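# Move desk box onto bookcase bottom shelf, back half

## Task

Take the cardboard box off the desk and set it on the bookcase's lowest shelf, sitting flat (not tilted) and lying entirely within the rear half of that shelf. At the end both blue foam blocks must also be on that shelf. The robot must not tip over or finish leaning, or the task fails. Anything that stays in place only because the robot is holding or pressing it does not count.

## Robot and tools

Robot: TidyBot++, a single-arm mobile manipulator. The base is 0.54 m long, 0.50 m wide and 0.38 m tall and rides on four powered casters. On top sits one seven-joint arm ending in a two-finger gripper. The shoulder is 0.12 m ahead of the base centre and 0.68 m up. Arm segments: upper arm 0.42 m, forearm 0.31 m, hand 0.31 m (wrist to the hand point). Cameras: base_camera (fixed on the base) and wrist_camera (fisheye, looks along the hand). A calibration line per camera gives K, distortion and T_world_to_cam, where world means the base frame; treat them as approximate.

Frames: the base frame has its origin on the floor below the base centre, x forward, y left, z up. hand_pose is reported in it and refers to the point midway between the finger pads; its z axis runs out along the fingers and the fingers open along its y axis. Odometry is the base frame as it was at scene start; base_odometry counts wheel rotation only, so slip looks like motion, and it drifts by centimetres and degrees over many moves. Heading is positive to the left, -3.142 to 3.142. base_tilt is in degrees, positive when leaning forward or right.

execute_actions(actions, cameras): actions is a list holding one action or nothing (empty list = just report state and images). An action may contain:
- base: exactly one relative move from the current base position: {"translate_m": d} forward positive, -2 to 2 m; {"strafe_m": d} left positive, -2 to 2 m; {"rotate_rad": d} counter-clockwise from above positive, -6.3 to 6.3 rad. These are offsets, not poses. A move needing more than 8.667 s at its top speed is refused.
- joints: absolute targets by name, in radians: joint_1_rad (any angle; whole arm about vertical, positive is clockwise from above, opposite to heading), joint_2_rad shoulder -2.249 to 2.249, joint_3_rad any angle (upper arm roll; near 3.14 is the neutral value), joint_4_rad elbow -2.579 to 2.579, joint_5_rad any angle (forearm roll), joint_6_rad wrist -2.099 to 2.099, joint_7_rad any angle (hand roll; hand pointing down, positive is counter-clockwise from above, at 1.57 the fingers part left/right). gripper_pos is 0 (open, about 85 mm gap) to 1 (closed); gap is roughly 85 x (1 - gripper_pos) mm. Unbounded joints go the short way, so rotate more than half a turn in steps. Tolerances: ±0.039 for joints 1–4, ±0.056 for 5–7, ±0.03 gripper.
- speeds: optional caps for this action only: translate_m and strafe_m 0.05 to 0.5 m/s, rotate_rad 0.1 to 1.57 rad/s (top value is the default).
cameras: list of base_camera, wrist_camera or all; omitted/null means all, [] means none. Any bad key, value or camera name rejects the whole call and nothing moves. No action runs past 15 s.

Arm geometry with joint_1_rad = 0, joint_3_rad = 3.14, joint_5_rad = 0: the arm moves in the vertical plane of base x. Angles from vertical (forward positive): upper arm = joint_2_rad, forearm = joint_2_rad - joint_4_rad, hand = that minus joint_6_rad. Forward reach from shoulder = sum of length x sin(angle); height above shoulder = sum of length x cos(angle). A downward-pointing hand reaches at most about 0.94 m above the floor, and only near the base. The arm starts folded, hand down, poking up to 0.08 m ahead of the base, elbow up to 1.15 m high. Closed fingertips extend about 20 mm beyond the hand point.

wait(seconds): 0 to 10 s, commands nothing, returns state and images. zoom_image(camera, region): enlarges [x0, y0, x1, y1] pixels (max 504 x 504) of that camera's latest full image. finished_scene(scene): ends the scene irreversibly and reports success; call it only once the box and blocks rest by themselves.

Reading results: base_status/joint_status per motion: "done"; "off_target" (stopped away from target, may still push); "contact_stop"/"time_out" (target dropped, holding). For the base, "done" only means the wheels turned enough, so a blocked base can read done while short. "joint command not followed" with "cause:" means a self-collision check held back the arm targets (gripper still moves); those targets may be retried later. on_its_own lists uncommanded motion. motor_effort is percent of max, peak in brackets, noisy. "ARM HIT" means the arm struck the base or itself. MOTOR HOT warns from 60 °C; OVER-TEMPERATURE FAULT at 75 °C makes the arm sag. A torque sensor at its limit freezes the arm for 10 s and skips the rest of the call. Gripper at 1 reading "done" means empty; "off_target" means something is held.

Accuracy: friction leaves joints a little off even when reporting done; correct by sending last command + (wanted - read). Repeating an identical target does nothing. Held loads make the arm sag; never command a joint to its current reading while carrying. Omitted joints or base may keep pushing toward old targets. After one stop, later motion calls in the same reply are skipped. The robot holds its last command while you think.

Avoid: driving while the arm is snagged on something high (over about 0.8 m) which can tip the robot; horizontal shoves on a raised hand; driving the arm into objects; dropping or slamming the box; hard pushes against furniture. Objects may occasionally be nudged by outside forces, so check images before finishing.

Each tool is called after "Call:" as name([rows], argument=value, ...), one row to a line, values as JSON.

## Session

Call:
execute_actions(actions=[])

Scene clock: 0.00 s.
base_odometry: x=+0.000 y=+0.000 heading=+0.000 (m, m, rad; odometry frame)
base_tilt: forward=-0.1 right=+0.2 (deg)
base_status: not commanded
joint_positions: joint_1_rad=+0.023 joint_2_rad=-0.336 joint_3_rad=+3.145 joint_4_rad=-2.537 joint_5_rad=-0.031 joint_6_rad=-0.912 joint_7_rad=+1.594 gripper_pos=+0.000
joint_status: not commanded
motor_effort: joint_1_rad=+1 joint_2_rad=-2 joint_3_rad=+2 joint_4_rad=+12 joint_5_rad=-1 joint_6_rad=-1 joint_7_rad=+0 (%)
hand_pose: x=+0.2432 y=+0.0059 z=+0.5826 quat_wxyz=(-0.013, +1.000, -0.011, +0.014) (m; base frame)
pictures: base_camera, wrist_camera
camera_calibration (this result's frames):
wrist_camera: T_world_to_cam=[[-0.0354153, -0.996744, -0.072431, 0.0628534], [-0.999358, 0.0357113, -0.00279529, 0.298407], [0.0053728, 0.0722855, -0.99737, 0.71518], [0, 0, 0, 1]] pos_world=[0.296599, 0.000295104, 0.718685]
Images, in order (width x height): base_camera 644x364, wrist_camera 644x476.

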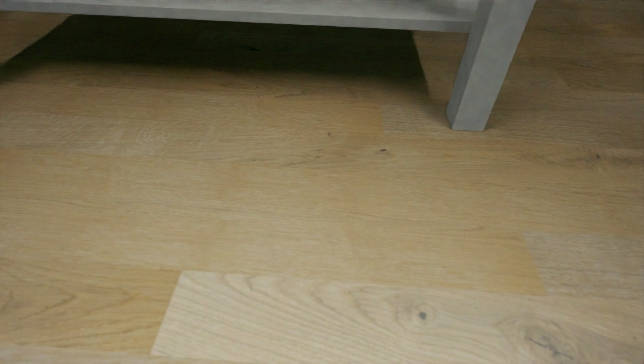

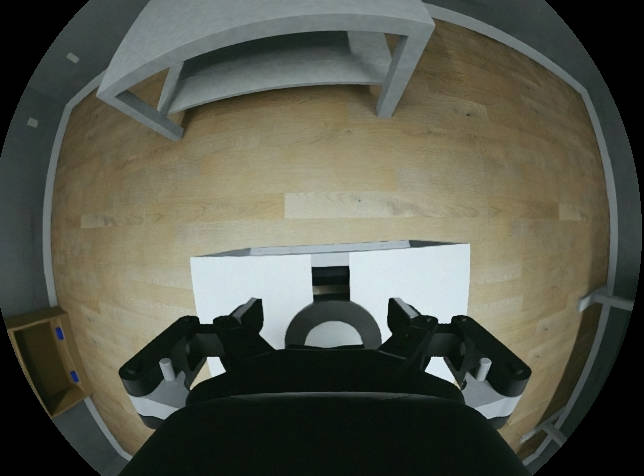

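Call:
execute_actions([
  {"joints":{"joint_4_rad":-1.2,"joint_6_rad":-1.0,"joint_1_rad":-0.01,"joint_5_rad":0.03,"joint_7_rad":1.65},"base":{"rotate_rad":1.6}},
], cameras=["wrist_camera"])

Call:
execute_actions([
  {"base":{"rotate_rad":3.1}},
], cameras=["wrist_camera"])

Call:
execute_actions([
  {"base":{"translate_m":0.7}},
])

Scene clock: 2.87 s.
base_odometry: x=+0.000 y=+0.000 heading=+1.598 (m, m, rad; odometry frame)
base_tilt: forward=-0.1 right=+0.2 (deg)
base_status: done
joint_positions: joint_1_rad=+0.014 joint_2_rad=-0.336 joint_3_rad=+3.141 joint_4_rad=-1.214 joint_5_rad=+0.004 joint_6_rad=-0.973 joint_7_rad=+1.607 gripper_pos=+0.000
joint_status: all done
motor_effort: joint_1_rad=+1(0) joint_2_rad=-7(12) joint_3_rad=+2(3) joint_4_rad=+16(17) joint_5_rad=+0(2) joint_6_rad=+8(8) joint_7_rad=+0(1) (%)
hand_pose: x=+0.5214 y=-0.0054 z=+1.1933 quat_wxyz=(+0.017, +0.799, +0.009, +0.601) (m; base frame)
pictures: wrist_camera
camera_calibration (this result's frames):
wrist_camera: T_world_to_cam=[[0.0333245, -0.9994, 0.00942042, -0.0278681], [-0.302058, -0.019056, -0.953099, 1.34871], [0.952707, 0.0289161, -0.302512, 0.000191558], [0, 0, 0, 1]] pos_world=[0.408135, -0.00215592, 1.28578]
Images, in order (width x height): wrist_camera 644x476.

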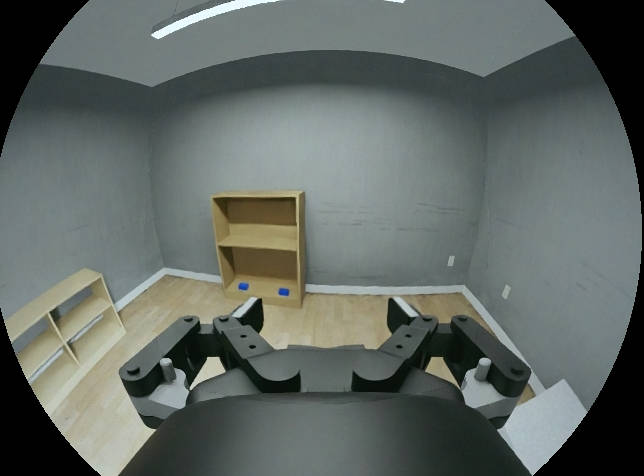

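Scene clock: 6.17 s.
base_odometry: x=+0.000 y=+0.000 heading=-1.587 (m, m, rad; odometry frame)
base_tilt: forward=-0.1 right=+0.2 (deg)
base_status: done
joint_positions: joint_1_rad=+0.012 joint_2_rad=-0.336 joint_3_rad=+3.144 joint_4_rad=-1.214 joint_5_rad=+0.008 joint_6_rad=-0.974 joint_7_rad=+1.607 gripper_pos=+0.000
joint_status: not commanded
motor_effort: joint_1_rad=+1(0) joint_2_rad=-7(10) joint_3_rad=+2(1) joint_4_rad=+16(17) joint_5_rad=+0(2) joint_6_rad=+9(8) joint_7_rad=+0(0) (%)
hand_pose: x=+0.5214 y=-0.0070 z=+1.1933 quat_wxyz=(+0.019, +0.799, +0.008, +0.601) (m; base frame)
pictures: wrist_camera
camera_calibration (this result's frames):
wrist_camera: T_world_to_cam=[[0.0305129, -0.999467, 0.0115794, -0.0305393], [-0.302443, -0.0202738, -0.952952, 1.34861], [0.952679, 0.0255752, -0.302901, 0.000690718], [0, 0, 0, 1]] pos_world=[0.408153, -0.00319916, 1.28573]
Images, in order (width x height): wrist_camera 644x476.

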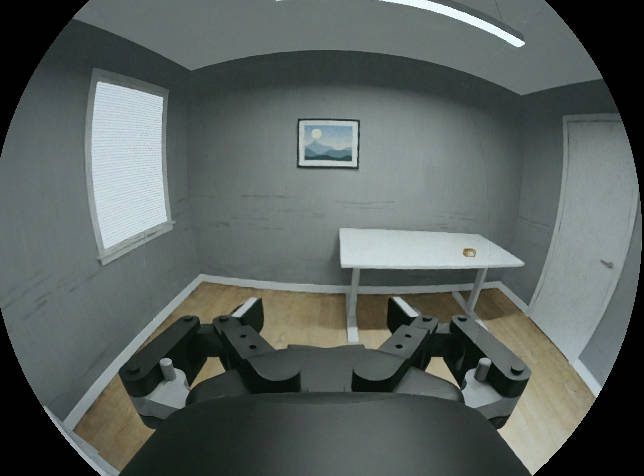

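Scene clock: 8.93 s.
base_odometry: x=-0.009 y=-0.700 heading=-1.585 (m, m, rad; odometry frame)
base_tilt: forward=-0.1 right=+0.1 (deg)
base_status: done
joint_positions: joint_1_rad=+0.012 joint_2_rad=-0.333 joint_3_rad=+3.144 joint_4_rad=-1.213 joint_5_rad=+0.008 joint_6_rad=-0.978 joint_7_rad=+1.607 gripper_pos=+0.000
joint_status: not commanded
motor_effort: joint_1_rad=+1(0) joint_2_rad=-7(10) joint_3_rad=+2(3) joint_4_rad=+16(17) joint_5_rad=-1(2) joint_6_rad=+9(9) joint_7_rad=+0(0) (%)
hand_pose: x=+0.5223 y=-0.0070 z=+1.1915 quat_wxyz=(+0.019, +0.801, +0.008, +0.598) (m; base frame)
pictures: base_camera, wrist_camera
camera_calibration (this result's frames):
wrist_camera: T_world_to_cam=[[0.0304772, -0.99947, 0.0114109, -0.0303742], [-0.308091, -0.0202539, -0.951141, 1.34796], [0.950869, 0.0254726, -0.308545, 0.00698271], [0, 0, 0, 1]] pos_world=[0.409581, -0.00323446, 1.2846]
Images, in order (width x height): base_camera 644x364, wrist_camera 644x476.

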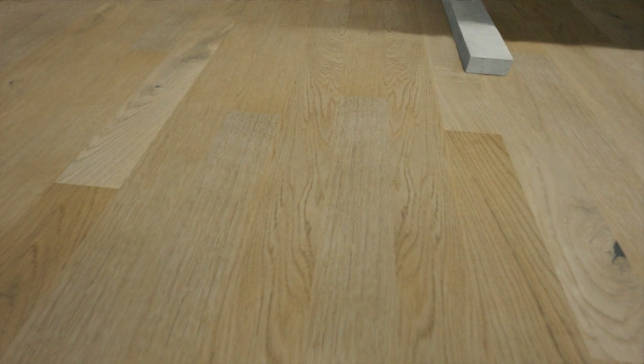

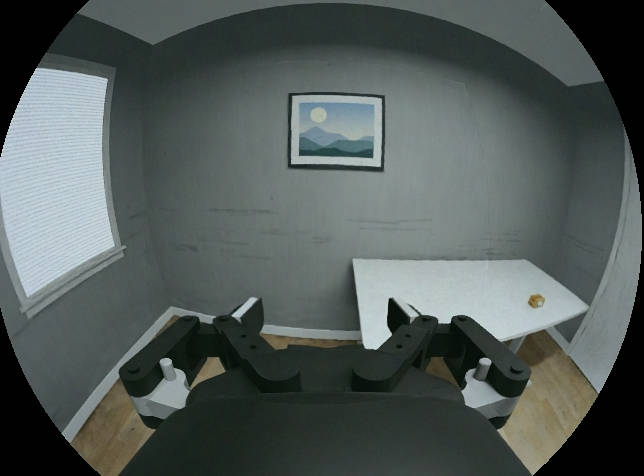

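Call:
execute_actions([
  {"base":{"strafe_m":-1.1},"joints":{"joint_6_rad":-1.5}},
])

Scene clock: 13.13 s.
base_odometry: x=-1.109 y=-0.685 heading=-1.585 (m, m, rad; odometry frame)
base_tilt: forward=-0.1 right=+0.2 (deg)
base_status: done
joint_positions: joint_1_rad=+0.012 joint_2_rad=-0.333 joint_3_rad=+3.144 joint_4_rad=-1.211 joint_5_rad=+0.011 joint_6_rad=-1.499 joint_7_rad=+1.607 gripper_pos=+0.000
joint_status: all done
motor_effort: joint_1_rad=+1(3) joint_2_rad=-6(7) joint_3_rad=+1(4) joint_4_rad=+15(16) joint_5_rad=+0(0) joint_6_rad=+6(8) joint_7_rad=-1(0) (%)
hand_pose: x=+0.4387 y=-0.0067 z=+1.0555 quat_wxyz=(+0.014, +0.928, +0.008, +0.373) (m; base frame)
pictures: base_camera, wrist_camera
camera_calibration (this result's frames):
wrist_camera: T_world_to_cam=[[0.0256925, -0.999594, -0.0123416, 0.00115962], [-0.739375, -0.0106922, -0.673209, 1.08887], [0.672803, 0.0264215, -0.73935, 0.621215], [0, 0, 0, 1]] pos_world=[0.387096, -0.00361188, 1.19234]
Images, in order (width x height): base_camera 644x364, wrist_camera 644x476.

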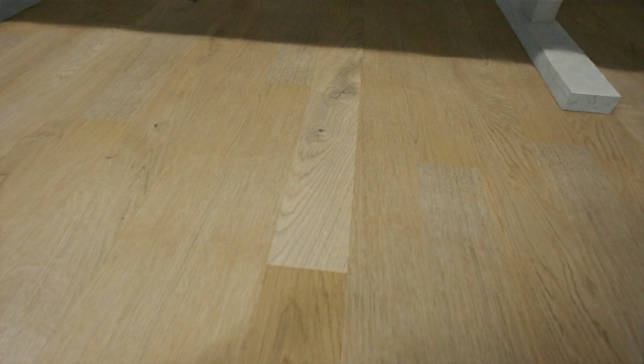

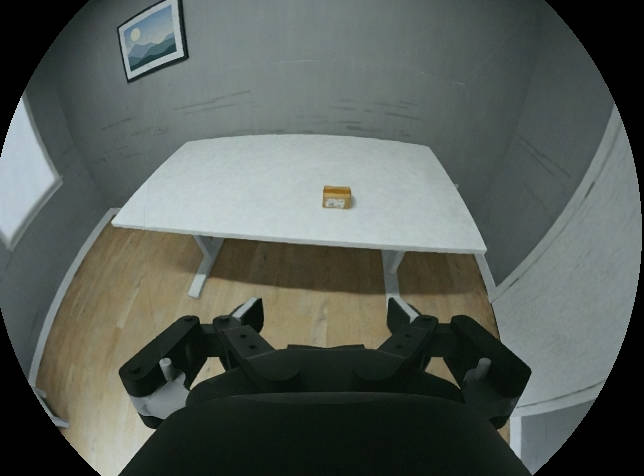

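Call:
execute_actions([
  {"base":{"translate_m":0.37},"joints":{"joint_1_rad":0.11,"joint_2_rad":0.29,"joint_4_rad":-0.99,"joint_6_rad":-1.84,"joint_7_rad":0.0}},
])

Scene clock: 16.57 s.
base_odometry: x=-1.115 y=-1.055 heading=-1.586 (m, m, rad; odometry frame)
base_tilt: forward=-0.1 right=+0.2 (deg)
base_status: done
joint_positions: joint_1_rad=+0.083 joint_2_rad=+0.294 joint_3_rad=+3.144 joint_4_rad=-1.009 joint_5_rad=+0.011 joint_6_rad=-1.814 joint_7_rad=+0.037 gripper_pos=+0.000
joint_status: all done
motor_effort: joint_1_rad=+1(1) joint_2_rad=-30(35) joint_3_rad=+1(2) joint_4_rad=+14(15) joint_5_rad=-1(1) joint_6_rad=+0(6) joint_7_rad=+0(1) (%)
hand_pose: x=+0.5501 y=-0.0386 z=+0.8565 quat_wxyz=(-0.004, +0.689, -0.725, +0.013) (m; base frame)
pictures: base_camera, wrist_camera
camera_calibration (this result's frames):
wrist_camera: T_world_to_cam=[[-0.995293, 0.0659027, -0.0710526, 0.61702], [0.0651057, 0.997787, 0.0134774, 0.0450969], [0.0717835, 0.00878801, -0.997382, 0.950964], [0, 0, 0, 1]] pos_world=[0.542916, -0.0940175, 0.991707]
Images, in order (width x height): base_camera 644x364, wrist_camera 644x476.

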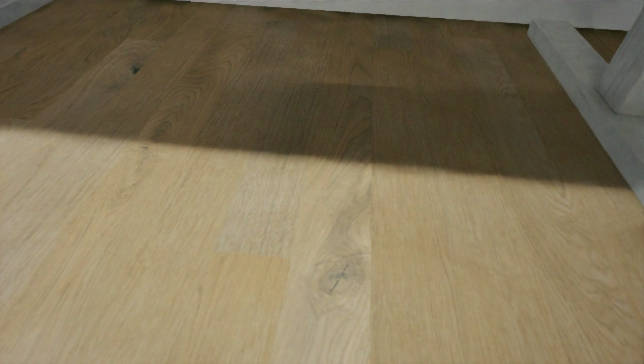

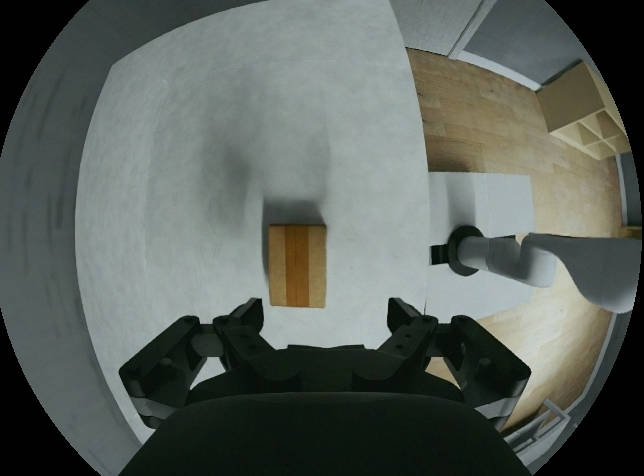

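Call:
execute_actions([
  {"base":{"translate_m":0.028},"joints":{"joint_1_rad":0.14,"joint_4_rad":-1.15,"joint_6_rad":-1.65}},
], cameras=["wrist_camera"])

Scene clock: 18.17 s.
base_odometry: x=-1.116 y=-1.083 heading=-1.586 (m, m, rad; odometry frame)
base_tilt: forward=-0.1 right=+0.2 (deg)
base_status: done
joint_positions: joint_1_rad=+0.114 joint_2_rad=+0.291 joint_3_rad=+3.144 joint_4_rad=-1.136 joint_5_rad=+0.011 joint_6_rad=-1.673 joint_7_rad=+0.037 gripper_pos=+0.000
joint_status: all done
motor_effort: joint_1_rad=+1(2) joint_2_rad=-31(34) joint_3_rad=+1(1) joint_4_rad=+15(15) joint_5_rad=-1(1) joint_6_rad=+0(0) joint_7_rad=+0(0) (%)
hand_pose: x=+0.5606 y=-0.0536 z=+0.8188 quat_wxyz=(-0.009, +0.678, -0.735, +0.019) (m; base frame)
pictures: wrist_camera
camera_calibration (this result's frames):
wrist_camera: T_world_to_cam=[[-0.991598, 0.0953705, -0.0873943, 0.638672], [0.0946102, 0.995432, 0.0128103, 0.0437707], [0.0882168, 0.00443433, -0.996091, 0.902156], [0, 0, 0, 1]] pos_world=[0.54958, -0.108482, 0.953886]
Images, in order (width x height): wrist_camera 644x476.

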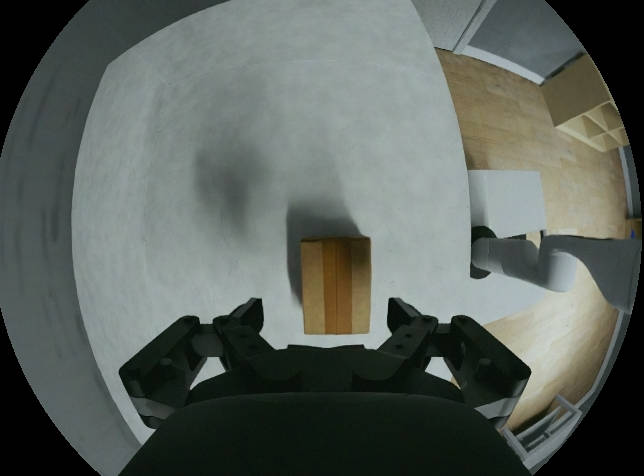

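Call:
execute_actions([
  {"joints":{"joint_4_rad":-1.17,"joint_6_rad":-1.73}},
], cameras=[])

Call:
execute_actions([
  {"joints":{"joint_4_rad":-1.36,"joint_6_rad":-1.48}},
], cameras=["wrist_camera"])

Scene clock: 19.13 s.
base_odometry: x=-1.116 y=-1.083 heading=-1.586 (m, m, rad; odometry frame)
base_tilt: forward=-0.1 right=+0.2 (deg)
base_status: not commanded
joint_positions: joint_1_rad=+0.114 joint_2_rad=+0.291 joint_3_rad=+3.144 joint_4_rad=-1.155 joint_5_rad=+0.011 joint_6_rad=-1.709 joint_7_rad=+0.037 gripper_pos=+0.000
joint_status: all done
motor_effort: joint_1_rad=+1(1) joint_2_rad=-31(32) joint_3_rad=+2(1) joint_4_rad=+14(15) joint_5_rad=-1(0) joint_6_rad=-1(1) joint_7_rad=+0(0) (%)
hand_pose: x=+0.5444 y=-0.0517 z=+0.8126 quat_wxyz=(+0.009, +0.678, -0.735, -0.001) (m; base frame)
pictures: none
No camera images: the call's "cameras" was empty. Leave "cameras" out to get every camera's image.

Scene clock: 20.30 s.
base_odometry: x=-1.116 y=-1.083 heading=-1.586 (m, m, rad; odometry frame)
base_tilt: forward=-0.1 right=+0.1 (deg)
base_status: not commanded
joint_positions: joint_1_rad=+0.114 joint_2_rad=+0.291 joint_3_rad=+3.144 joint_4_rad=-1.344 joint_5_rad=+0.011 joint_6_rad=-1.503 joint_7_rad=+0.037 gripper_pos=+0.000
joint_status: all done
motor_effort: joint_1_rad=+1(1) joint_2_rad=-31(32) joint_3_rad=+1(1) joint_4_rad=+15(15) joint_5_rad=+0(0) joint_6_rad=-1(1) joint_7_rad=-1(0) (%)
hand_pose: x=+0.5514 y=-0.0526 z=+0.7532 quat_wxyz=(+0.003, +0.679, -0.734, +0.005) (m; base frame)
pictures: wrist_camera
camera_calibration (this result's frames):
wrist_camera: T_world_to_cam=[[-0.994363, 0.0938259, -0.049382, 0.596507], [0.0932632, 0.995549, 0.0135834, 0.0446306], [0.0504366, 0.00890134, -0.998688, 0.860692], [0, 0, 0, 1]] pos_world=[0.545572, -0.108061, 0.888413]
Images, in order (width x height): wrist_camera 644x476.

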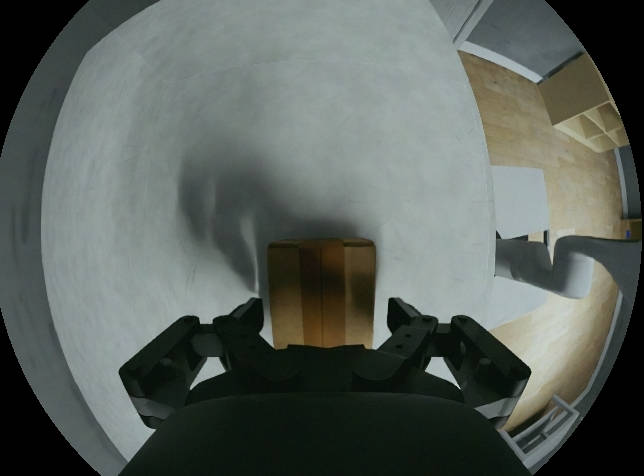

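Call:
execute_actions([
  {"joints":{"gripper_pos":1}},
], cameras=[])

Call:
execute_actions([
  {"joints":{"joint_4_rad":-1.28}},
], cameras=[])

Call:
execute_actions([
  {"joints":{"joint_7_rad":1.65}},
], cameras=["wrist_camera"])

Call:
execute_actions([
  {"joints":{"joint_4_rad":-1.355}},
], cameras=[])

Call:
execute_actions([
  {"joints":{"gripper_pos":0}},
], cameras=["wrist_camera"])

Scene clock: 21.93 s.
base_odometry: x=-1.116 y=-1.083 heading=-1.586 (m, m, rad; odometry frame)
base_tilt: forward=-0.1 right=+0.2 (deg)
base_status: not commanded
joint_positions: joint_1_rad=+0.114 joint_2_rad=+0.288 joint_3_rad=+3.144 joint_4_rad=-1.347 joint_5_rad=+0.011 joint_6_rad=-1.502 joint_7_rad=+0.037 gripper_pos=+0.353
joint_status: gripper_pos off_target (ended at +0.353, target +1.000)
motor_effort: joint_1_rad=+1(1) joint_2_rad=-30(32) joint_3_rad=+1(1) joint_4_rad=+14(15) joint_5_rad=-1(0) joint_6_rad=-1(1) joint_7_rad=+0(0) (%)
hand_pose: x=+0.5504 y=-0.0525 z=+0.7539 quat_wxyz=(+0.003, +0.679, -0.734, +0.006) (m; base frame)
pictures: none
No camera images: the call's "cameras" was empty. Leave "cameras" out to get every camera's image.

Scene clock: 22.80 s.
base_odometry: x=-1.116 y=-1.083 heading=-1.586 (m, m, rad; odometry frame)
base_tilt: forward=-0.1 right=+0.1 (deg)
base_status: not commanded
joint_positions: joint_1_rad=+0.114 joint_2_rad=+0.289 joint_3_rad=+3.144 joint_4_rad=-1.295 joint_5_rad=+0.011 joint_6_rad=-1.502 joint_7_rad=+0.037 gripper_pos=+0.353
joint_status: all done
motor_effort: joint_1_rad=+1(1) joint_2_rad=-32(33) joint_3_rad=+1(1) joint_4_rad=+16(16) joint_5_rad=+0(0) joint_6_rad=+0(0) joint_7_rad=-1(1) (%)
hand_pose: x=+0.5671 y=-0.0544 z=+0.7703 quat_wxyz=(-0.014, +0.678, -0.734, +0.025) (m; base frame)
pictures: none
No camera images: the call's "cameras" was empty. Leave "cameras" out to get every camera's image.

Scene clock: 24.63 s.
base_odometry: x=-1.116 y=-1.083 heading=-1.586 (m, m, rad; odometry frame)
base_tilt: forward=-0.1 right=+0.2 (deg)
base_status: not commanded
joint_positions: joint_1_rad=+0.114 joint_2_rad=+0.289 joint_3_rad=+3.144 joint_4_rad=-1.295 joint_5_rad=+0.011 joint_6_rad=-1.502 joint_7_rad=+1.627 gripper_pos=+0.353
joint_status: all done
motor_effort: joint_1_rad=+1(1) joint_2_rad=-32(32) joint_3_rad=+1(1) joint_4_rad=+16(16) joint_5_rad=-1(0) joint_6_rad=+0(0) joint_7_rad=+0(1) (%)
hand_pose: x=+0.5671 y=-0.0544 z=+0.7703 quat_wxyz=(+0.008, +0.999, -0.030, +0.027) (m; base frame)
pictures: wrist_camera
camera_calibration (this result's frames):
wrist_camera: T_world_to_cam=[[-0.0729433, -0.996808, -0.0324619, 0.0182792], [-0.996821, 0.0739125, -0.0297311, 0.646213], [0.0320356, 0.03019, -0.999031, 0.888889], [0, 0, 0, 1]] pos_world=[0.617016, -0.0563779, 0.907833]
Images, in order (width x height): wrist_camera 644x476.

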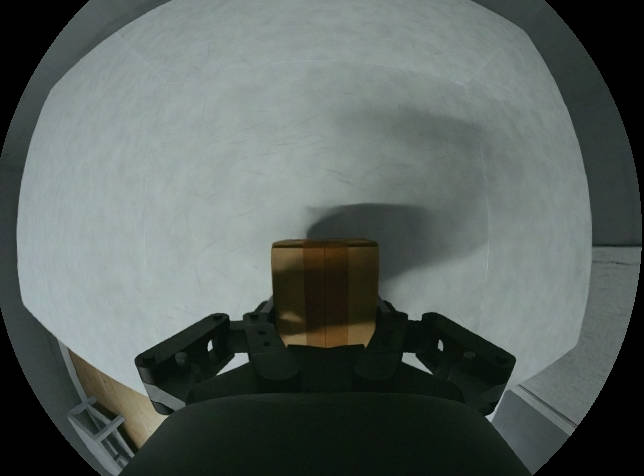

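Scene clock: 25.47 s.
base_odometry: x=-1.116 y=-1.083 heading=-1.586 (m, m, rad; odometry frame)
base_tilt: forward=-0.1 right=+0.1 (deg)
base_status: not commanded
joint_positions: joint_1_rad=+0.114 joint_2_rad=+0.288 joint_3_rad=+3.144 joint_4_rad=-1.345 joint_5_rad=+0.011 joint_6_rad=-1.501 joint_7_rad=+1.627 gripper_pos=+0.353
joint_status: all done
motor_effort: joint_1_rad=+1(1) joint_2_rad=-28(33) joint_3_rad=+1(1) joint_4_rad=+13(16) joint_5_rad=-1(0) joint_6_rad=-1(3) joint_7_rad=-1(0) (%)
hand_pose: x=+0.5514 y=-0.0526 z=+0.7544 quat_wxyz=(+0.006, +1.000, -0.029, +0.003) (m; base frame)
pictures: none
No camera images: the call's "cameras" was empty. Leave "cameras" out to get every camera's image.

Scene clock: 26.57 s.
base_odometry: x=-1.116 y=-1.083 heading=-1.586 (m, m, rad; odometry frame)
base_tilt: forward=-0.1 right=+0.2 (deg)
base_status: not commanded
joint_positions: joint_1_rad=+0.114 joint_2_rad=+0.287 joint_3_rad=+3.144 joint_4_rad=-1.346 joint_5_rad=+0.011 joint_6_rad=-1.501 joint_7_rad=+1.627 gripper_pos=+0.000
joint_status: all done
motor_effort: joint_1_rad=+1(1) joint_2_rad=-31(32) joint_3_rad=+1(1) joint_4_rad=+15(15) joint_5_rad=-1(0) joint_6_rad=+0(1) joint_7_rad=+0(0) (%)
hand_pose: x=+0.5513 y=-0.0526 z=+0.7545 quat_wxyz=(+0.006, +1.000, -0.029, +0.003) (m; base frame)
pictures: wrist_camera
camera_calibration (this result's frames):
wrist_camera: T_world_to_cam=[[-0.0745446, -0.996621, -0.034488, 0.0208648], [-0.997101, 0.0739619, 0.0178754, 0.594019], [-0.0152642, 0.0357205, -0.999245, 0.900048], [0, 0, 0, 1]] pos_world=[0.607591, -0.0552907, 0.88947]
Images, in order (width x height): wrist_camera 644x476.

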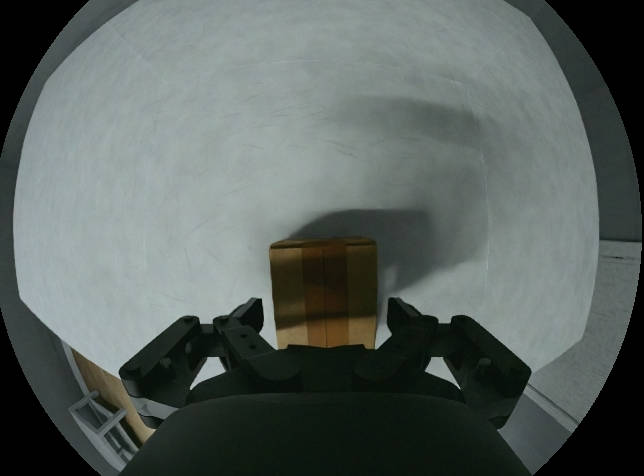

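Call:
execute_actions([
  {"joints":{"joint_4_rad":-1.2}},
], cameras=[])

Call:
execute_actions([
  {"joints":{"joint_2_rad":-0.304,"joint_6_rad":-0.9}},
], cameras=[])

Call:
execute_actions([
  {"joints":{"joint_4_rad":-2.13,"joint_6_rad":-0.29}},
], cameras=["wrist_camera"])

Scene clock: 28.43 s.
base_odometry: x=-1.116 y=-1.083 heading=-1.586 (m, m, rad; odometry frame)
base_tilt: forward=-0.1 right=+0.1 (deg)
base_status: not commanded
joint_positions: joint_1_rad=+0.114 joint_2_rad=+0.287 joint_3_rad=+3.144 joint_4_rad=-1.213 joint_5_rad=+0.011 joint_6_rad=-1.501 joint_7_rad=+1.627 gripper_pos=+0.000
joint_status: all done
motor_effort: joint_1_rad=+1(1) joint_2_rad=-32(33) joint_3_rad=+1(1) joint_4_rad=+15(16) joint_5_rad=-1(1) joint_6_rad=+1(0) joint_7_rad=+0(0) (%)
hand_pose: x=+0.5921 y=-0.0573 z=+0.7994 quat_wxyz=(+0.012, +0.997, -0.030, +0.070) (m; base frame)
pictures: none
No camera images: the call's "cameras" was empty. Leave "cameras" out to get every camera's image.

Scene clock: 30.27 s.
base_odometry: x=-1.116 y=-1.083 heading=-1.586 (m, m, rad; odometry frame)
base_tilt: forward=-0.1 right=+0.1 (deg)
base_status: not commanded
joint_positions: joint_1_rad=+0.114 joint_2_rad=-0.308 joint_3_rad=+3.144 joint_4_rad=-1.209 joint_5_rad=+0.011 joint_6_rad=-0.922 joint_7_rad=+1.627 gripper_pos=+0.000
joint_status: all done
motor_effort: joint_1_rad=+1(1) joint_2_rad=-8(35) joint_3_rad=+1(1) joint_4_rad=+16(18) joint_5_rad=-1(0) joint_6_rad=+8(9) joint_7_rad=+0(1) (%)
hand_pose: x=+0.5363 y=-0.0505 z=+1.2004 quat_wxyz=(+0.058, +0.790, -0.024, +0.610) (m; base frame)
pictures: none
No camera images: the call's "cameras" was empty. Leave "cameras" out to get every camera's image.

Scene clock: 32.47 s.
base_odometry: x=-1.116 y=-1.083 heading=-1.586 (m, m, rad; odometry frame)
base_tilt: forward=-0.1 right=+0.2 (deg)
base_status: not commanded
joint_positions: joint_1_rad=+0.114 joint_2_rad=-0.308 joint_3_rad=+3.144 joint_4_rad=-2.115 joint_5_rad=+0.011 joint_6_rad=-0.317 joint_7_rad=+1.627 gripper_pos=+0.000
joint_status: all done
motor_effort: joint_1_rad=+1(1) joint_2_rad=-11(13) joint_3_rad=+1(1) joint_4_rad=+18(20) joint_5_rad=+0(0) joint_6_rad=+8(9) joint_7_rad=+0(0) (%)
hand_pose: x=+0.5591 y=-0.0513 z=+0.8456 quat_wxyz=(+0.046, +0.873, -0.022, +0.485) (m; base frame)
pictures: wrist_camera
camera_calibration (this result's frames):
wrist_camera: T_world_to_cam=[[-0.0527453, -0.998405, 0.0201215, -0.0325621], [-0.548583, 0.0121328, -0.836008, 1.06819], [0.834431, -0.0551338, -0.548348, 0.130146], [0, 0, 0, 1]] pos_world=[0.475673, -0.0382948, 0.965033]
Images, in order (width x height): wrist_camera 644x476.

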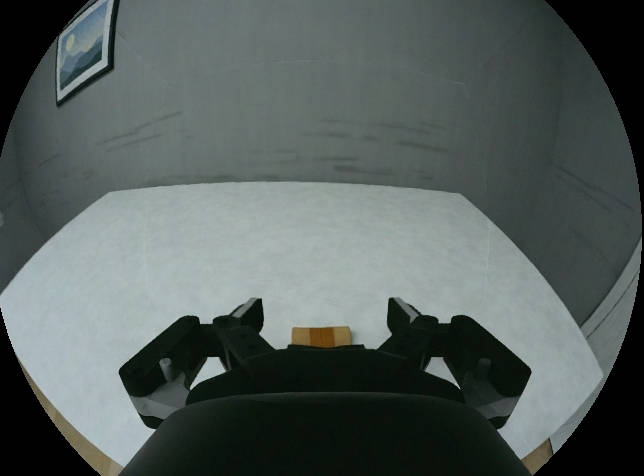

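Call:
execute_actions([
  {"joints":{"joint_2_rad":-0.19,"joint_4_rad":-2.385,"joint_6_rad":0.09}},
], cameras=["wrist_camera"])

Scene clock: 34.20 s.
base_odometry: x=-1.116 y=-1.083 heading=-1.586 (m, m, rad; odometry frame)
base_tilt: forward=-0.1 right=+0.2 (deg)
base_status: not commanded
joint_positions: joint_1_rad=+0.114 joint_2_rad=-0.201 joint_3_rad=+3.144 joint_4_rad=-2.371 joint_5_rad=+0.011 joint_6_rad=+0.065 joint_7_rad=+1.627 gripper_pos=+0.000
joint_status: all done
motor_effort: joint_1_rad=+1(1) joint_2_rad=-13(14) joint_3_rad=+2(1) joint_4_rad=+16(18) joint_5_rad=+0(1) joint_6_rad=+8(8) joint_7_rad=-1(0) (%)
hand_pose: x=+0.5597 y=-0.0500 z=+0.7581 quat_wxyz=(+0.045, +0.868, -0.021, +0.493) (m; base frame)
pictures: wrist_camera
camera_calibration (this result's frames):
wrist_camera: T_world_to_cam=[[-0.0493574, -0.998583, 0.0198826, -0.0312049], [-0.532777, 0.00948521, -0.846202, 0.994101], [0.844815, -0.0523593, -0.532491, 0.0640616], [0, 0, 0, 1]] pos_world=[0.473974, -0.0372357, 0.875943]
Images, in order (width x height): wrist_camera 644x476.

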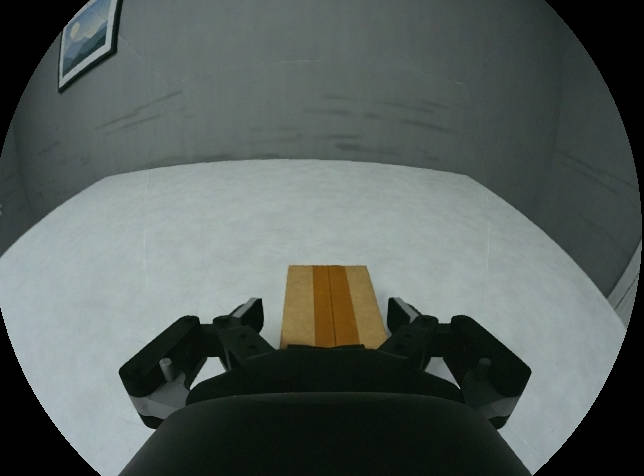

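Call:
execute_actions([
  {"joints":{"joint_4_rad":-2.412}},
], cameras=[])

Call:
execute_actions([
  {"joints":{"gripper_pos":1}},
], cameras=["wrist_camera"])

Call:
execute_actions([
  {"joints":{"joint_4_rad":-2.15}},
], cameras=[])

Call:
execute_actions([
  {"base":{"translate_m":-0.5},"joints":{"joint_1_rad":-0.025}},
], cameras=[])

Call:
execute_actions([
  {"base":{"rotate_rad":3.05}},
])

Scene clock: 37.10 s.
base_odometry: x=-1.116 y=-1.083 heading=-1.586 (m, m, rad; odometry frame)
base_tilt: forward=-0.1 right=+0.2 (deg)
base_status: not commanded
joint_positions: joint_1_rad=+0.114 joint_2_rad=-0.201 joint_3_rad=+3.144 joint_4_rad=-2.398 joint_5_rad=+0.011 joint_6_rad=+0.066 joint_7_rad=+1.627 gripper_pos=+0.000
joint_status: all done
motor_effort: joint_1_rad=+1(1) joint_2_rad=-12(13) joint_3_rad=+2(1) joint_4_rad=+16(17) joint_5_rad=-1(0) joint_6_rad=+8(8) joint_7_rad=+1(0) (%)
hand_pose: x=+0.5506 y=-0.0489 z=+0.7442 quat_wxyz=(+0.044, +0.875, -0.021, +0.482) (m; base frame)
pictures: none
No camera images: the call's "cameras" was empty. Leave "cameras" out to get every camera's image.

Scene clock: 38.20 s.
base_odometry: x=-1.116 y=-1.083 heading=-1.586 (m, m, rad; odometry frame)
base_tilt: forward=-0.1 right=+0.1 (deg)
base_status: not commanded
joint_positions: joint_1_rad=+0.114 joint_2_rad=-0.200 joint_3_rad=+3.144 joint_4_rad=-2.399 joint_5_rad=+0.011 joint_6_rad=+0.069 joint_7_rad=+1.627 gripper_pos=+0.346
joint_status: gripper_pos off_target (ended at +0.346, target +1.000)
motor_effort: joint_1_rad=+1(1) joint_2_rad=-12(14) joint_3_rad=+1(1) joint_4_rad=+15(17) joint_5_rad=-1(1) joint_6_rad=+7(9) joint_7_rad=+0(0) (%)
hand_pose: x=+0.5510 y=-0.0490 z=+0.7447 quat_wxyz=(+0.044, +0.874, -0.021, +0.483) (m; base frame)
pictures: wrist_camera
camera_calibration (this result's frames):
wrist_camera: T_world_to_cam=[[-0.0489249, -0.998636, 0.0182565, -0.0293937], [-0.552691, 0.0118434, -0.833302, 0.979631], [0.831949, -0.0508595, -0.552516, 0.0863858], [0, 0, 0, 1]] pos_world=[0.468126, -0.0365622, 0.864594]
Images, in order (width x height): wrist_camera 644x476.

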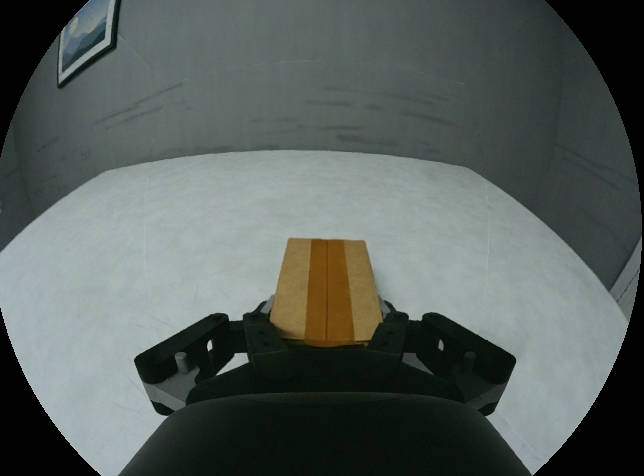

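Scene clock: 39.50 s.
base_odometry: x=-1.116 y=-1.083 heading=-1.586 (m, m, rad; odometry frame)
base_tilt: forward=-0.1 right=+0.2 (deg)
base_status: not commanded
joint_positions: joint_1_rad=+0.114 joint_2_rad=-0.196 joint_3_rad=+3.144 joint_4_rad=-2.168 joint_5_rad=+0.011 joint_6_rad=+0.069 joint_7_rad=+1.627 gripper_pos=+0.346
joint_status: all done
motor_effort: joint_1_rad=+1(1) joint_2_rad=-16(16) joint_3_rad=+1(1) joint_4_rad=+19(19) joint_5_rad=+0(1) joint_6_rad=+9(10) joint_7_rad=-1(0) (%)
hand_pose: x=+0.6176 y=-0.0568 z=+0.8707 quat_wxyz=(+0.053, +0.814, -0.020, +0.578) (m; base frame)
pictures: none
No camera images: the call's "cameras" was empty. Leave "cameras" out to get every camera's image.

Scene clock: 42.03 s.
base_odometry: x=-1.108 y=-0.583 heading=-1.586 (m, m, rad; odometry frame)
base_tilt: forward=-0.1 right=+0.2 (deg)
base_status: done
joint_positions: joint_1_rad=-0.006 joint_2_rad=-0.188 joint_3_rad=+3.141 joint_4_rad=-2.166 joint_5_rad=+0.011 joint_6_rad=+0.069 joint_7_rad=+1.627 gripper_pos=+0.346
joint_status: all done
motor_effort: joint_1_rad=+1(5) joint_2_rad=-17(20) joint_3_rad=+1(5) joint_4_rad=+19(20) joint_5_rad=-1(1) joint_6_rad=+9(9) joint_7_rad=+0(0) (%)
hand_pose: x=+0.6225 y=+0.0050 z=+0.8673 quat_wxyz=(+0.017, +0.815, +0.031, +0.578) (m; base frame)
pictures: none
No camera images: the call's "cameras" was empty. Leave "cameras" out to get every camera's image.

Scene clock: 45.33 s.
base_odometry: x=-1.108 y=-0.583 heading=+1.462 (m, m, rad; odometry frame)
base_tilt: forward=-0.1 right=+0.2 (deg)
base_status: done
joint_positions: joint_1_rad=-0.009 joint_2_rad=-0.188 joint_3_rad=+3.144 joint_4_rad=-2.166 joint_5_rad=+0.011 joint_6_rad=+0.069 joint_7_rad=+1.627 gripper_pos=+0.346
joint_status: not commanded
motor_effort: joint_1_rad=+1(3) joint_2_rad=-16(19) joint_3_rad=+1(2) joint_4_rad=+19(19) joint_5_rad=-1(1) joint_6_rad=+9(10) joint_7_rad=+0(0) (%)
hand_pose: x=+0.6225 y=+0.0051 z=+0.8673 quat_wxyz=(+0.017, +0.815, +0.031, +0.578) (m; base frame)
pictures: base_camera, wrist_camera
camera_calibration (this result's frames):
wrist_camera: T_world_to_cam=[[0.0688263, -0.997095, 0.0326134, -0.0598948], [-0.354763, -0.0550161, -0.933336, 1.08456], [0.93242, 0.0526681, -0.357519, -0.134795], [0, 0, 0, 1]] pos_world=[0.51457, 0.00704687, 0.966022]
Images, in order (width x height): base_camera 644x364, wrist_camera 644x476.

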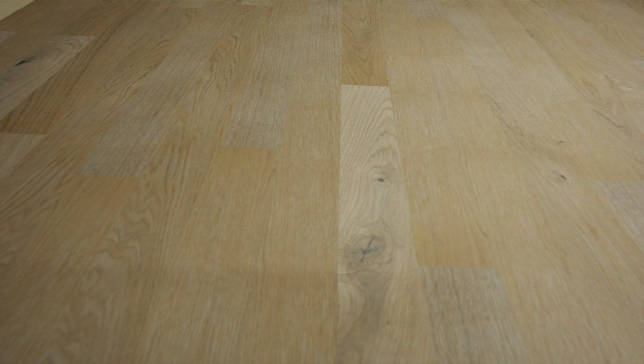

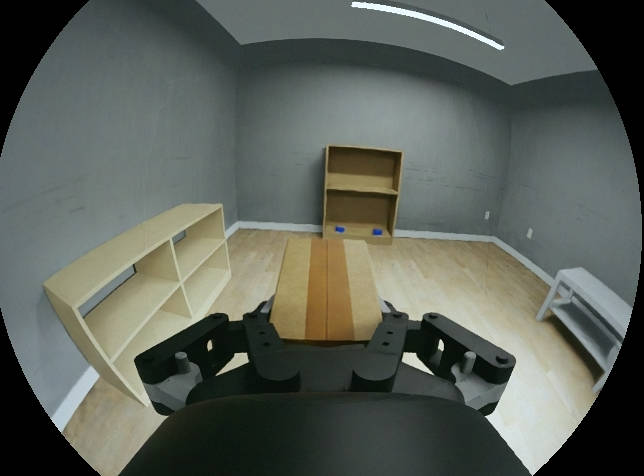

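Call:
execute_actions([
  {"base":{"strafe_m":-0.33},"joints":{"joint_2_rad":0.9,"joint_4_rad":-0.9,"joint_1_rad":0.025,"joint_7_rad":1.57}},
], cameras=[])

Call:
execute_actions([
  {"base":{"translate_m":1.45},"joints":{"joint_2_rad":1.85,"joint_4_rad":-0.5,"joint_6_rad":0.26}},
])

Scene clock: 48.33 s.
base_odometry: x=-0.780 y=-0.618 heading=+1.463 (m, m, rad; odometry frame)
base_tilt: forward=-0.1 right=+0.2 (deg)
base_status: done
joint_positions: joint_1_rad=+0.003 joint_2_rad=+0.905 joint_3_rad=+3.147 joint_4_rad=-0.926 joint_5_rad=+0.011 joint_6_rad=+0.069 joint_7_rad=+1.613 gripper_pos=+0.346
joint_status: all done
motor_effort: joint_1_rad=+1(2) joint_2_rad=-59(62) joint_3_rad=+0(5) joint_4_rad=+20(20) joint_5_rad=-1(1) joint_6_rad=+10(10) joint_7_rad=+0(1) (%)
hand_pose: x=+1.0593 y=-0.0042 z=+0.8011 quat_wxyz=(+0.021, +0.771, +0.020, +0.636) (m; base frame)
pictures: none
No camera images: the call's "cameras" was empty. Leave "cameras" out to get every camera's image.

Scene clock: 52.60 s.
base_odometry: x=-0.622 y=+0.823 heading=+1.462 (m, m, rad; odometry frame)
base_tilt: forward=-0.1 right=+0.2 (deg)
base_status: done
joint_positions: joint_1_rad=+0.005 joint_2_rad=+1.859 joint_3_rad=+3.147 joint_4_rad=-0.518 joint_5_rad=+0.011 joint_6_rad=+0.230 joint_7_rad=+1.613 gripper_pos=+0.346
joint_status: all done
motor_effort: joint_1_rad=+1(7) joint_2_rad=-60(70) joint_3_rad=+1(3) joint_4_rad=+15(21) joint_5_rad=+1(1) joint_6_rad=+8(11) joint_7_rad=+0(1) (%)
hand_pose: x=+1.0011 y=-0.0035 z=+0.1659 quat_wxyz=(+0.015, +0.878, +0.024, +0.477) (m; base frame)
pictures: base_camera, wrist_camera
camera_calibration (this result's frames):
wrist_camera: T_world_to_cam=[[0.0581083, -0.998261, 0.00987187, -0.0572015], [-0.565396, -0.041058, -0.823797, 0.756512], [0.82277, 0.0422879, -0.566799, -0.593711], [0, 0, 0, 1]] pos_world=[0.91954, -0.000934397, 0.287262]
Images, in order (width x height): base_camera 644x364, wrist_camera 644x476.

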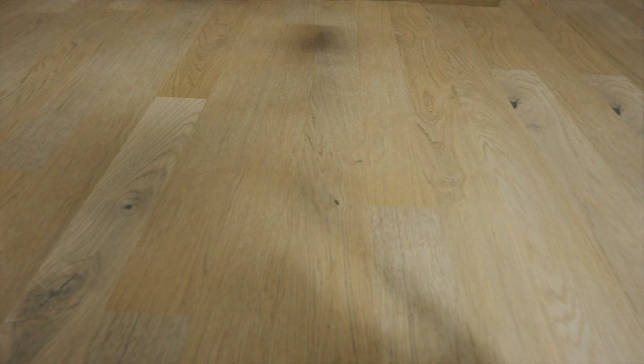

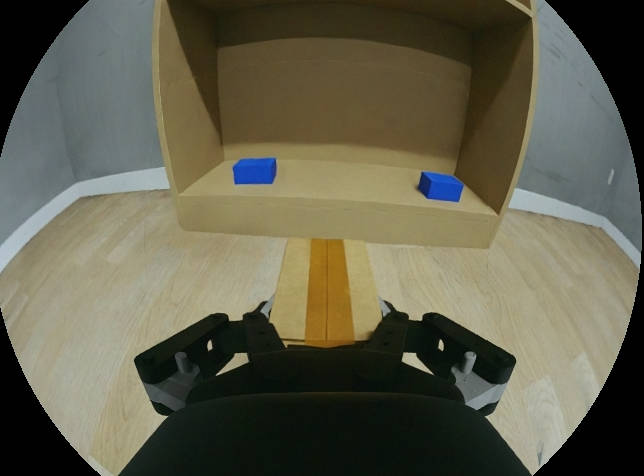

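Call:
execute_actions([
  {"base":{"rotate_rad":-0.07}},
], cameras=[])

Call:
execute_actions([
  {"base":{"translate_m":0.42}},
])

Scene clock: 54.00 s.
base_odometry: x=-0.622 y=+0.823 heading=+1.393 (m, m, rad; odometry frame)
base_tilt: forward=-0.1 right=+0.1 (deg)
base_status: done
joint_positions: joint_1_rad=+0.035 joint_2_rad=+1.859 joint_3_rad=+3.146 joint_4_rad=-0.518 joint_5_rad=+0.011 joint_6_rad=+0.230 joint_7_rad=+1.613 gripper_pos=+0.346
joint_status: not commanded
motor_effort: joint_1_rad=+1(9) joint_2_rad=-60(62) joint_3_rad=+0(1) joint_4_rad=+15(16) joint_5_rad=-1(2) joint_6_rad=+9(8) joint_7_rad=-1(0) (%)
hand_pose: x=+1.0006 y=-0.0297 z=+0.1659 quat_wxyz=(+0.022, +0.879, +0.010, +0.477) (m; base frame)
pictures: none
No camera images: the call's "cameras" was empty. Leave "cameras" out to get every camera's image.

Scene clock: 58.20 s.
base_odometry: x=-0.546 y=+1.237 heading=+1.390 (m, m, rad; odometry frame)
base_tilt: forward=-0.1 right=+0.2 (deg)
base_status: translate_m time_out (by the wheels' count: +0.420 of +0.420)
joint_positions: joint_1_rad=+0.032 joint_2_rad=+1.859 joint_3_rad=+3.146 joint_4_rad=-0.515 joint_5_rad=+0.011 joint_6_rad=+0.231 joint_7_rad=+1.613 gripper_pos=+0.346
joint_status: not commanded
motor_effort: joint_1_rad=+3(7) joint_2_rad=-60(63) joint_3_rad=+1(1) joint_4_rad=+15(16) joint_5_rad=-2(1) joint_6_rad=+9(9) joint_7_rad=-1(0) (%)
hand_pose: x=+1.0020 y=-0.0277 z=+0.1674 quat_wxyz=(+0.021, +0.878, +0.011, +0.478) (m; base frame)
pictures: base_camera, wrist_camera
camera_calibration (this result's frames):
wrist_camera: T_world_to_cam=[[0.0303465, -0.999496, 0.00934013, -0.0534977], [-0.563465, -0.0248245, -0.825767, 0.756093], [0.825583, 0.0197963, -0.563934, -0.596407], [0, 0, 0, 1]] pos_world=[0.920039, -0.0228945, 0.288522]
Images, in order (width x height): base_camera 644x364, wrist_camera 644x476.

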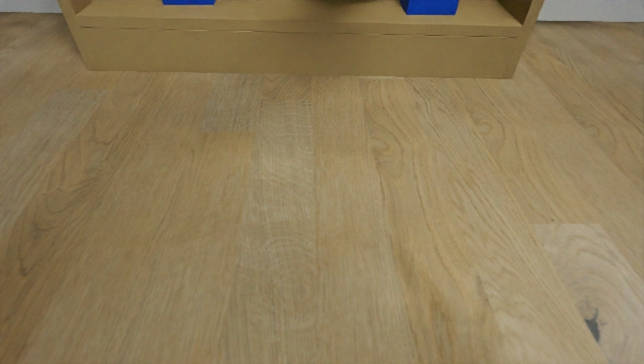

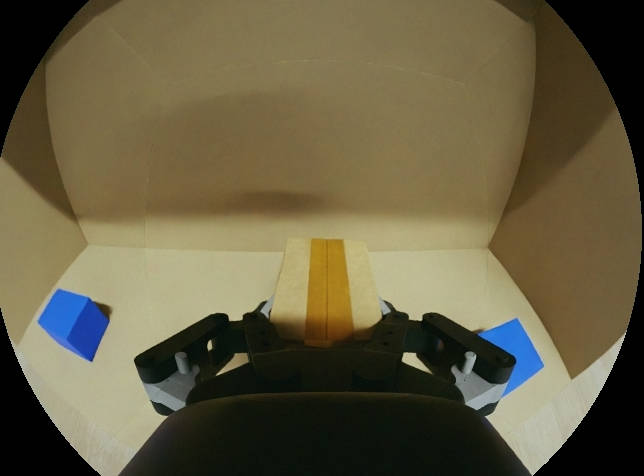

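Call:
execute_actions([
  {"base":{"translate_m":0.085},"speeds":{"translate_m":0.1},"joints":{"joint_2_rad":1.925,"joint_6_rad":0.33}},
])

Scene clock: 60.13 s.
base_odometry: x=-0.530 y=+1.320 heading=+1.388 (m, m, rad; odometry frame)
base_tilt: forward=-0.1 right=+0.2 (deg)
base_status: done
joint_positions: joint_1_rad=+0.032 joint_2_rad=+1.926 joint_3_rad=+3.146 joint_4_rad=-0.514 joint_5_rad=+0.011 joint_6_rad=+0.309 joint_7_rad=+1.612 gripper_pos=+0.346
joint_status: all done
motor_effort: joint_1_rad=+1(5) joint_2_rad=-58(62) joint_3_rad=+0(1) joint_4_rad=+14(16) joint_5_rad=+0(0) joint_6_rad=+8(8) joint_7_rad=+1(0) (%)
hand_pose: x=+0.9798 y=-0.0265 z=+0.1301 quat_wxyz=(+0.021, +0.875, +0.011, +0.484) (m; base frame)
pictures: base_camera, wrist_camera
camera_calibration (this result's frames):
wrist_camera: T_world_to_cam=[[0.0307279, -0.999492, 0.00848602, -0.0515453], [-0.552835, -0.0240681, -0.832943, 0.70337], [0.832724, 0.0209033, -0.553294, -0.607572], [0, 0, 0, 1]] pos_world=[0.896371, -0.0218901, 0.250138]
Images, in order (width x height): base_camera 644x364, wrist_camera 644x476.

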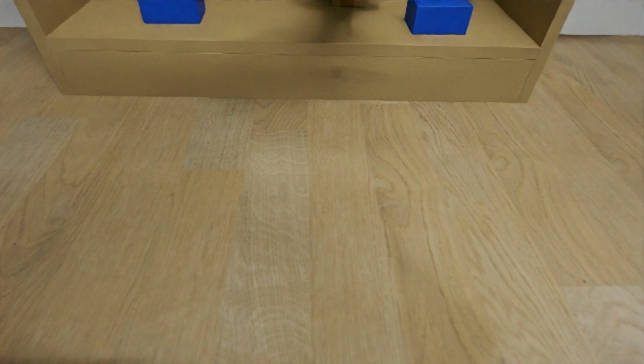

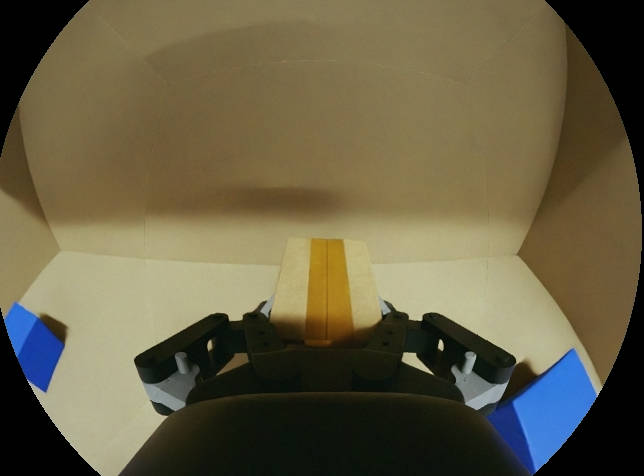

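Call:
execute_actions([
  {"base":{"translate_m":0.018},"speeds":{"translate_m":0.05}},
], cameras=["wrist_camera"])

Call:
execute_actions([
  {"joints":{"gripper_pos":0}},
], cameras=[])

Call:
execute_actions([
  {"base":{"translate_m":-0.2},"joints":{"joint_2_rad":1.87}},
])

Scene clock: 61.40 s.
base_odometry: x=-0.527 y=+1.338 heading=+1.386 (m, m, rad; odometry frame)
base_tilt: forward=-0.1 right=+0.2 (deg)
base_status: done
joint_positions: joint_1_rad=+0.032 joint_2_rad=+1.926 joint_3_rad=+3.146 joint_4_rad=-0.514 joint_5_rad=+0.011 joint_6_rad=+0.309 joint_7_rad=+1.612 gripper_pos=+0.346
joint_status: not commanded
motor_effort: joint_1_rad=+1(7) joint_2_rad=-58(60) joint_3_rad=+0(1) joint_4_rad=+14(15) joint_5_rad=-1(0) joint_6_rad=+8(9) joint_7_rad=-1(1) (%)
hand_pose: x=+0.9797 y=-0.0258 z=+0.1298 quat_wxyz=(+0.020, +0.875, +0.012, +0.484) (m; base frame)
pictures: wrist_camera
camera_calibration (this result's frames):
wrist_camera: T_world_to_cam=[[0.0314671, -0.999469, 0.00846473, -0.0516153], [-0.553028, -0.0244646, -0.832803, 0.703162], [0.832568, 0.0215246, -0.553504, -0.607439], [0, 0, 0, 1]] pos_world=[0.896227, -0.0213104, 0.249812]
Images, in order (width x height): wrist_camera 644x476.

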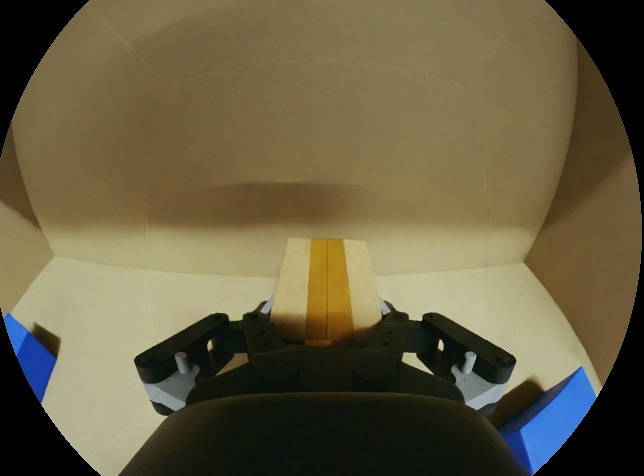

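Scene clock: 62.50 s.
base_odometry: x=-0.527 y=+1.338 heading=+1.386 (m, m, rad; odometry frame)
base_tilt: forward=-0.1 right=+0.2 (deg)
base_status: not commanded
joint_positions: joint_1_rad=+0.032 joint_2_rad=+1.926 joint_3_rad=+3.146 joint_4_rad=-0.513 joint_5_rad=+0.011 joint_6_rad=+0.309 joint_7_rad=+1.612 gripper_pos=+0.000
joint_status: all done
motor_effort: joint_1_rad=+1(1) joint_2_rad=-56(58) joint_3_rad=+0(0) joint_4_rad=+13(14) joint_5_rad=-1(1) joint_6_rad=+7(8) joint_7_rad=+0(0) (%)
hand_pose: x=+0.9797 y=-0.0258 z=+0.1298 quat_wxyz=(+0.020, +0.875, +0.012, +0.484) (m; base frame)
pictures: none
No camera images: the call's "cameras" was empty. Leave "cameras" out to get every camera's image.

Scene clock: 64.23 s.
base_odometry: x=-0.563 y=+1.142 heading=+1.385 (m, m, rad; odometry frame)
base_tilt: forward=-0.1 right=+0.2 (deg)
base_status: done
joint_positions: joint_1_rad=+0.030 joint_2_rad=+1.870 joint_3_rad=+3.146 joint_4_rad=-0.508 joint_5_rad=+0.011 joint_6_rad=+0.310 joint_7_rad=+1.612 gripper_pos=+0.000
joint_status: all done
motor_effort: joint_1_rad=+1(6) joint_2_rad=-58(61) joint_3_rad=+0(1) joint_4_rad=+15(16) joint_5_rad=+0(1) joint_6_rad=+8(8) joint_7_rad=+0(0) (%)
hand_pose: x=+1.0116 y=-0.0256 z=+0.1821 quat_wxyz=(+0.021, +0.859, +0.012, +0.511) (m; base frame)
pictures: base_camera, wrist_camera
camera_calibration (this result's frames):
wrist_camera: T_world_to_cam=[[0.0321906, -0.999405, 0.0123615, -0.0542941], [-0.500075, -0.0268134, -0.865567, 0.716723], [0.865383, 0.0216814, -0.500641, -0.6479], [0, 0, 0, 1]] pos_world=[0.920845, -0.0209966, 0.296677]
Images, in order (width x height): base_camera 644x364, wrist_camera 644x476.

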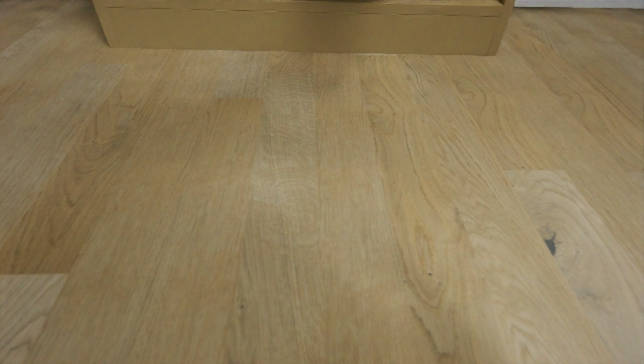

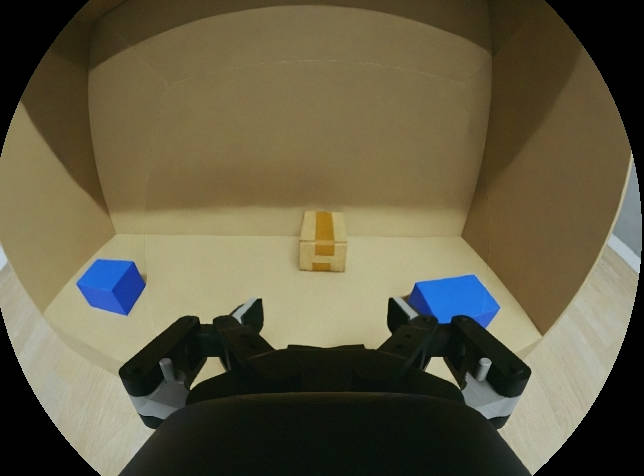

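Call:
finished_scene(scene=2)

The scene is finished: the task was done.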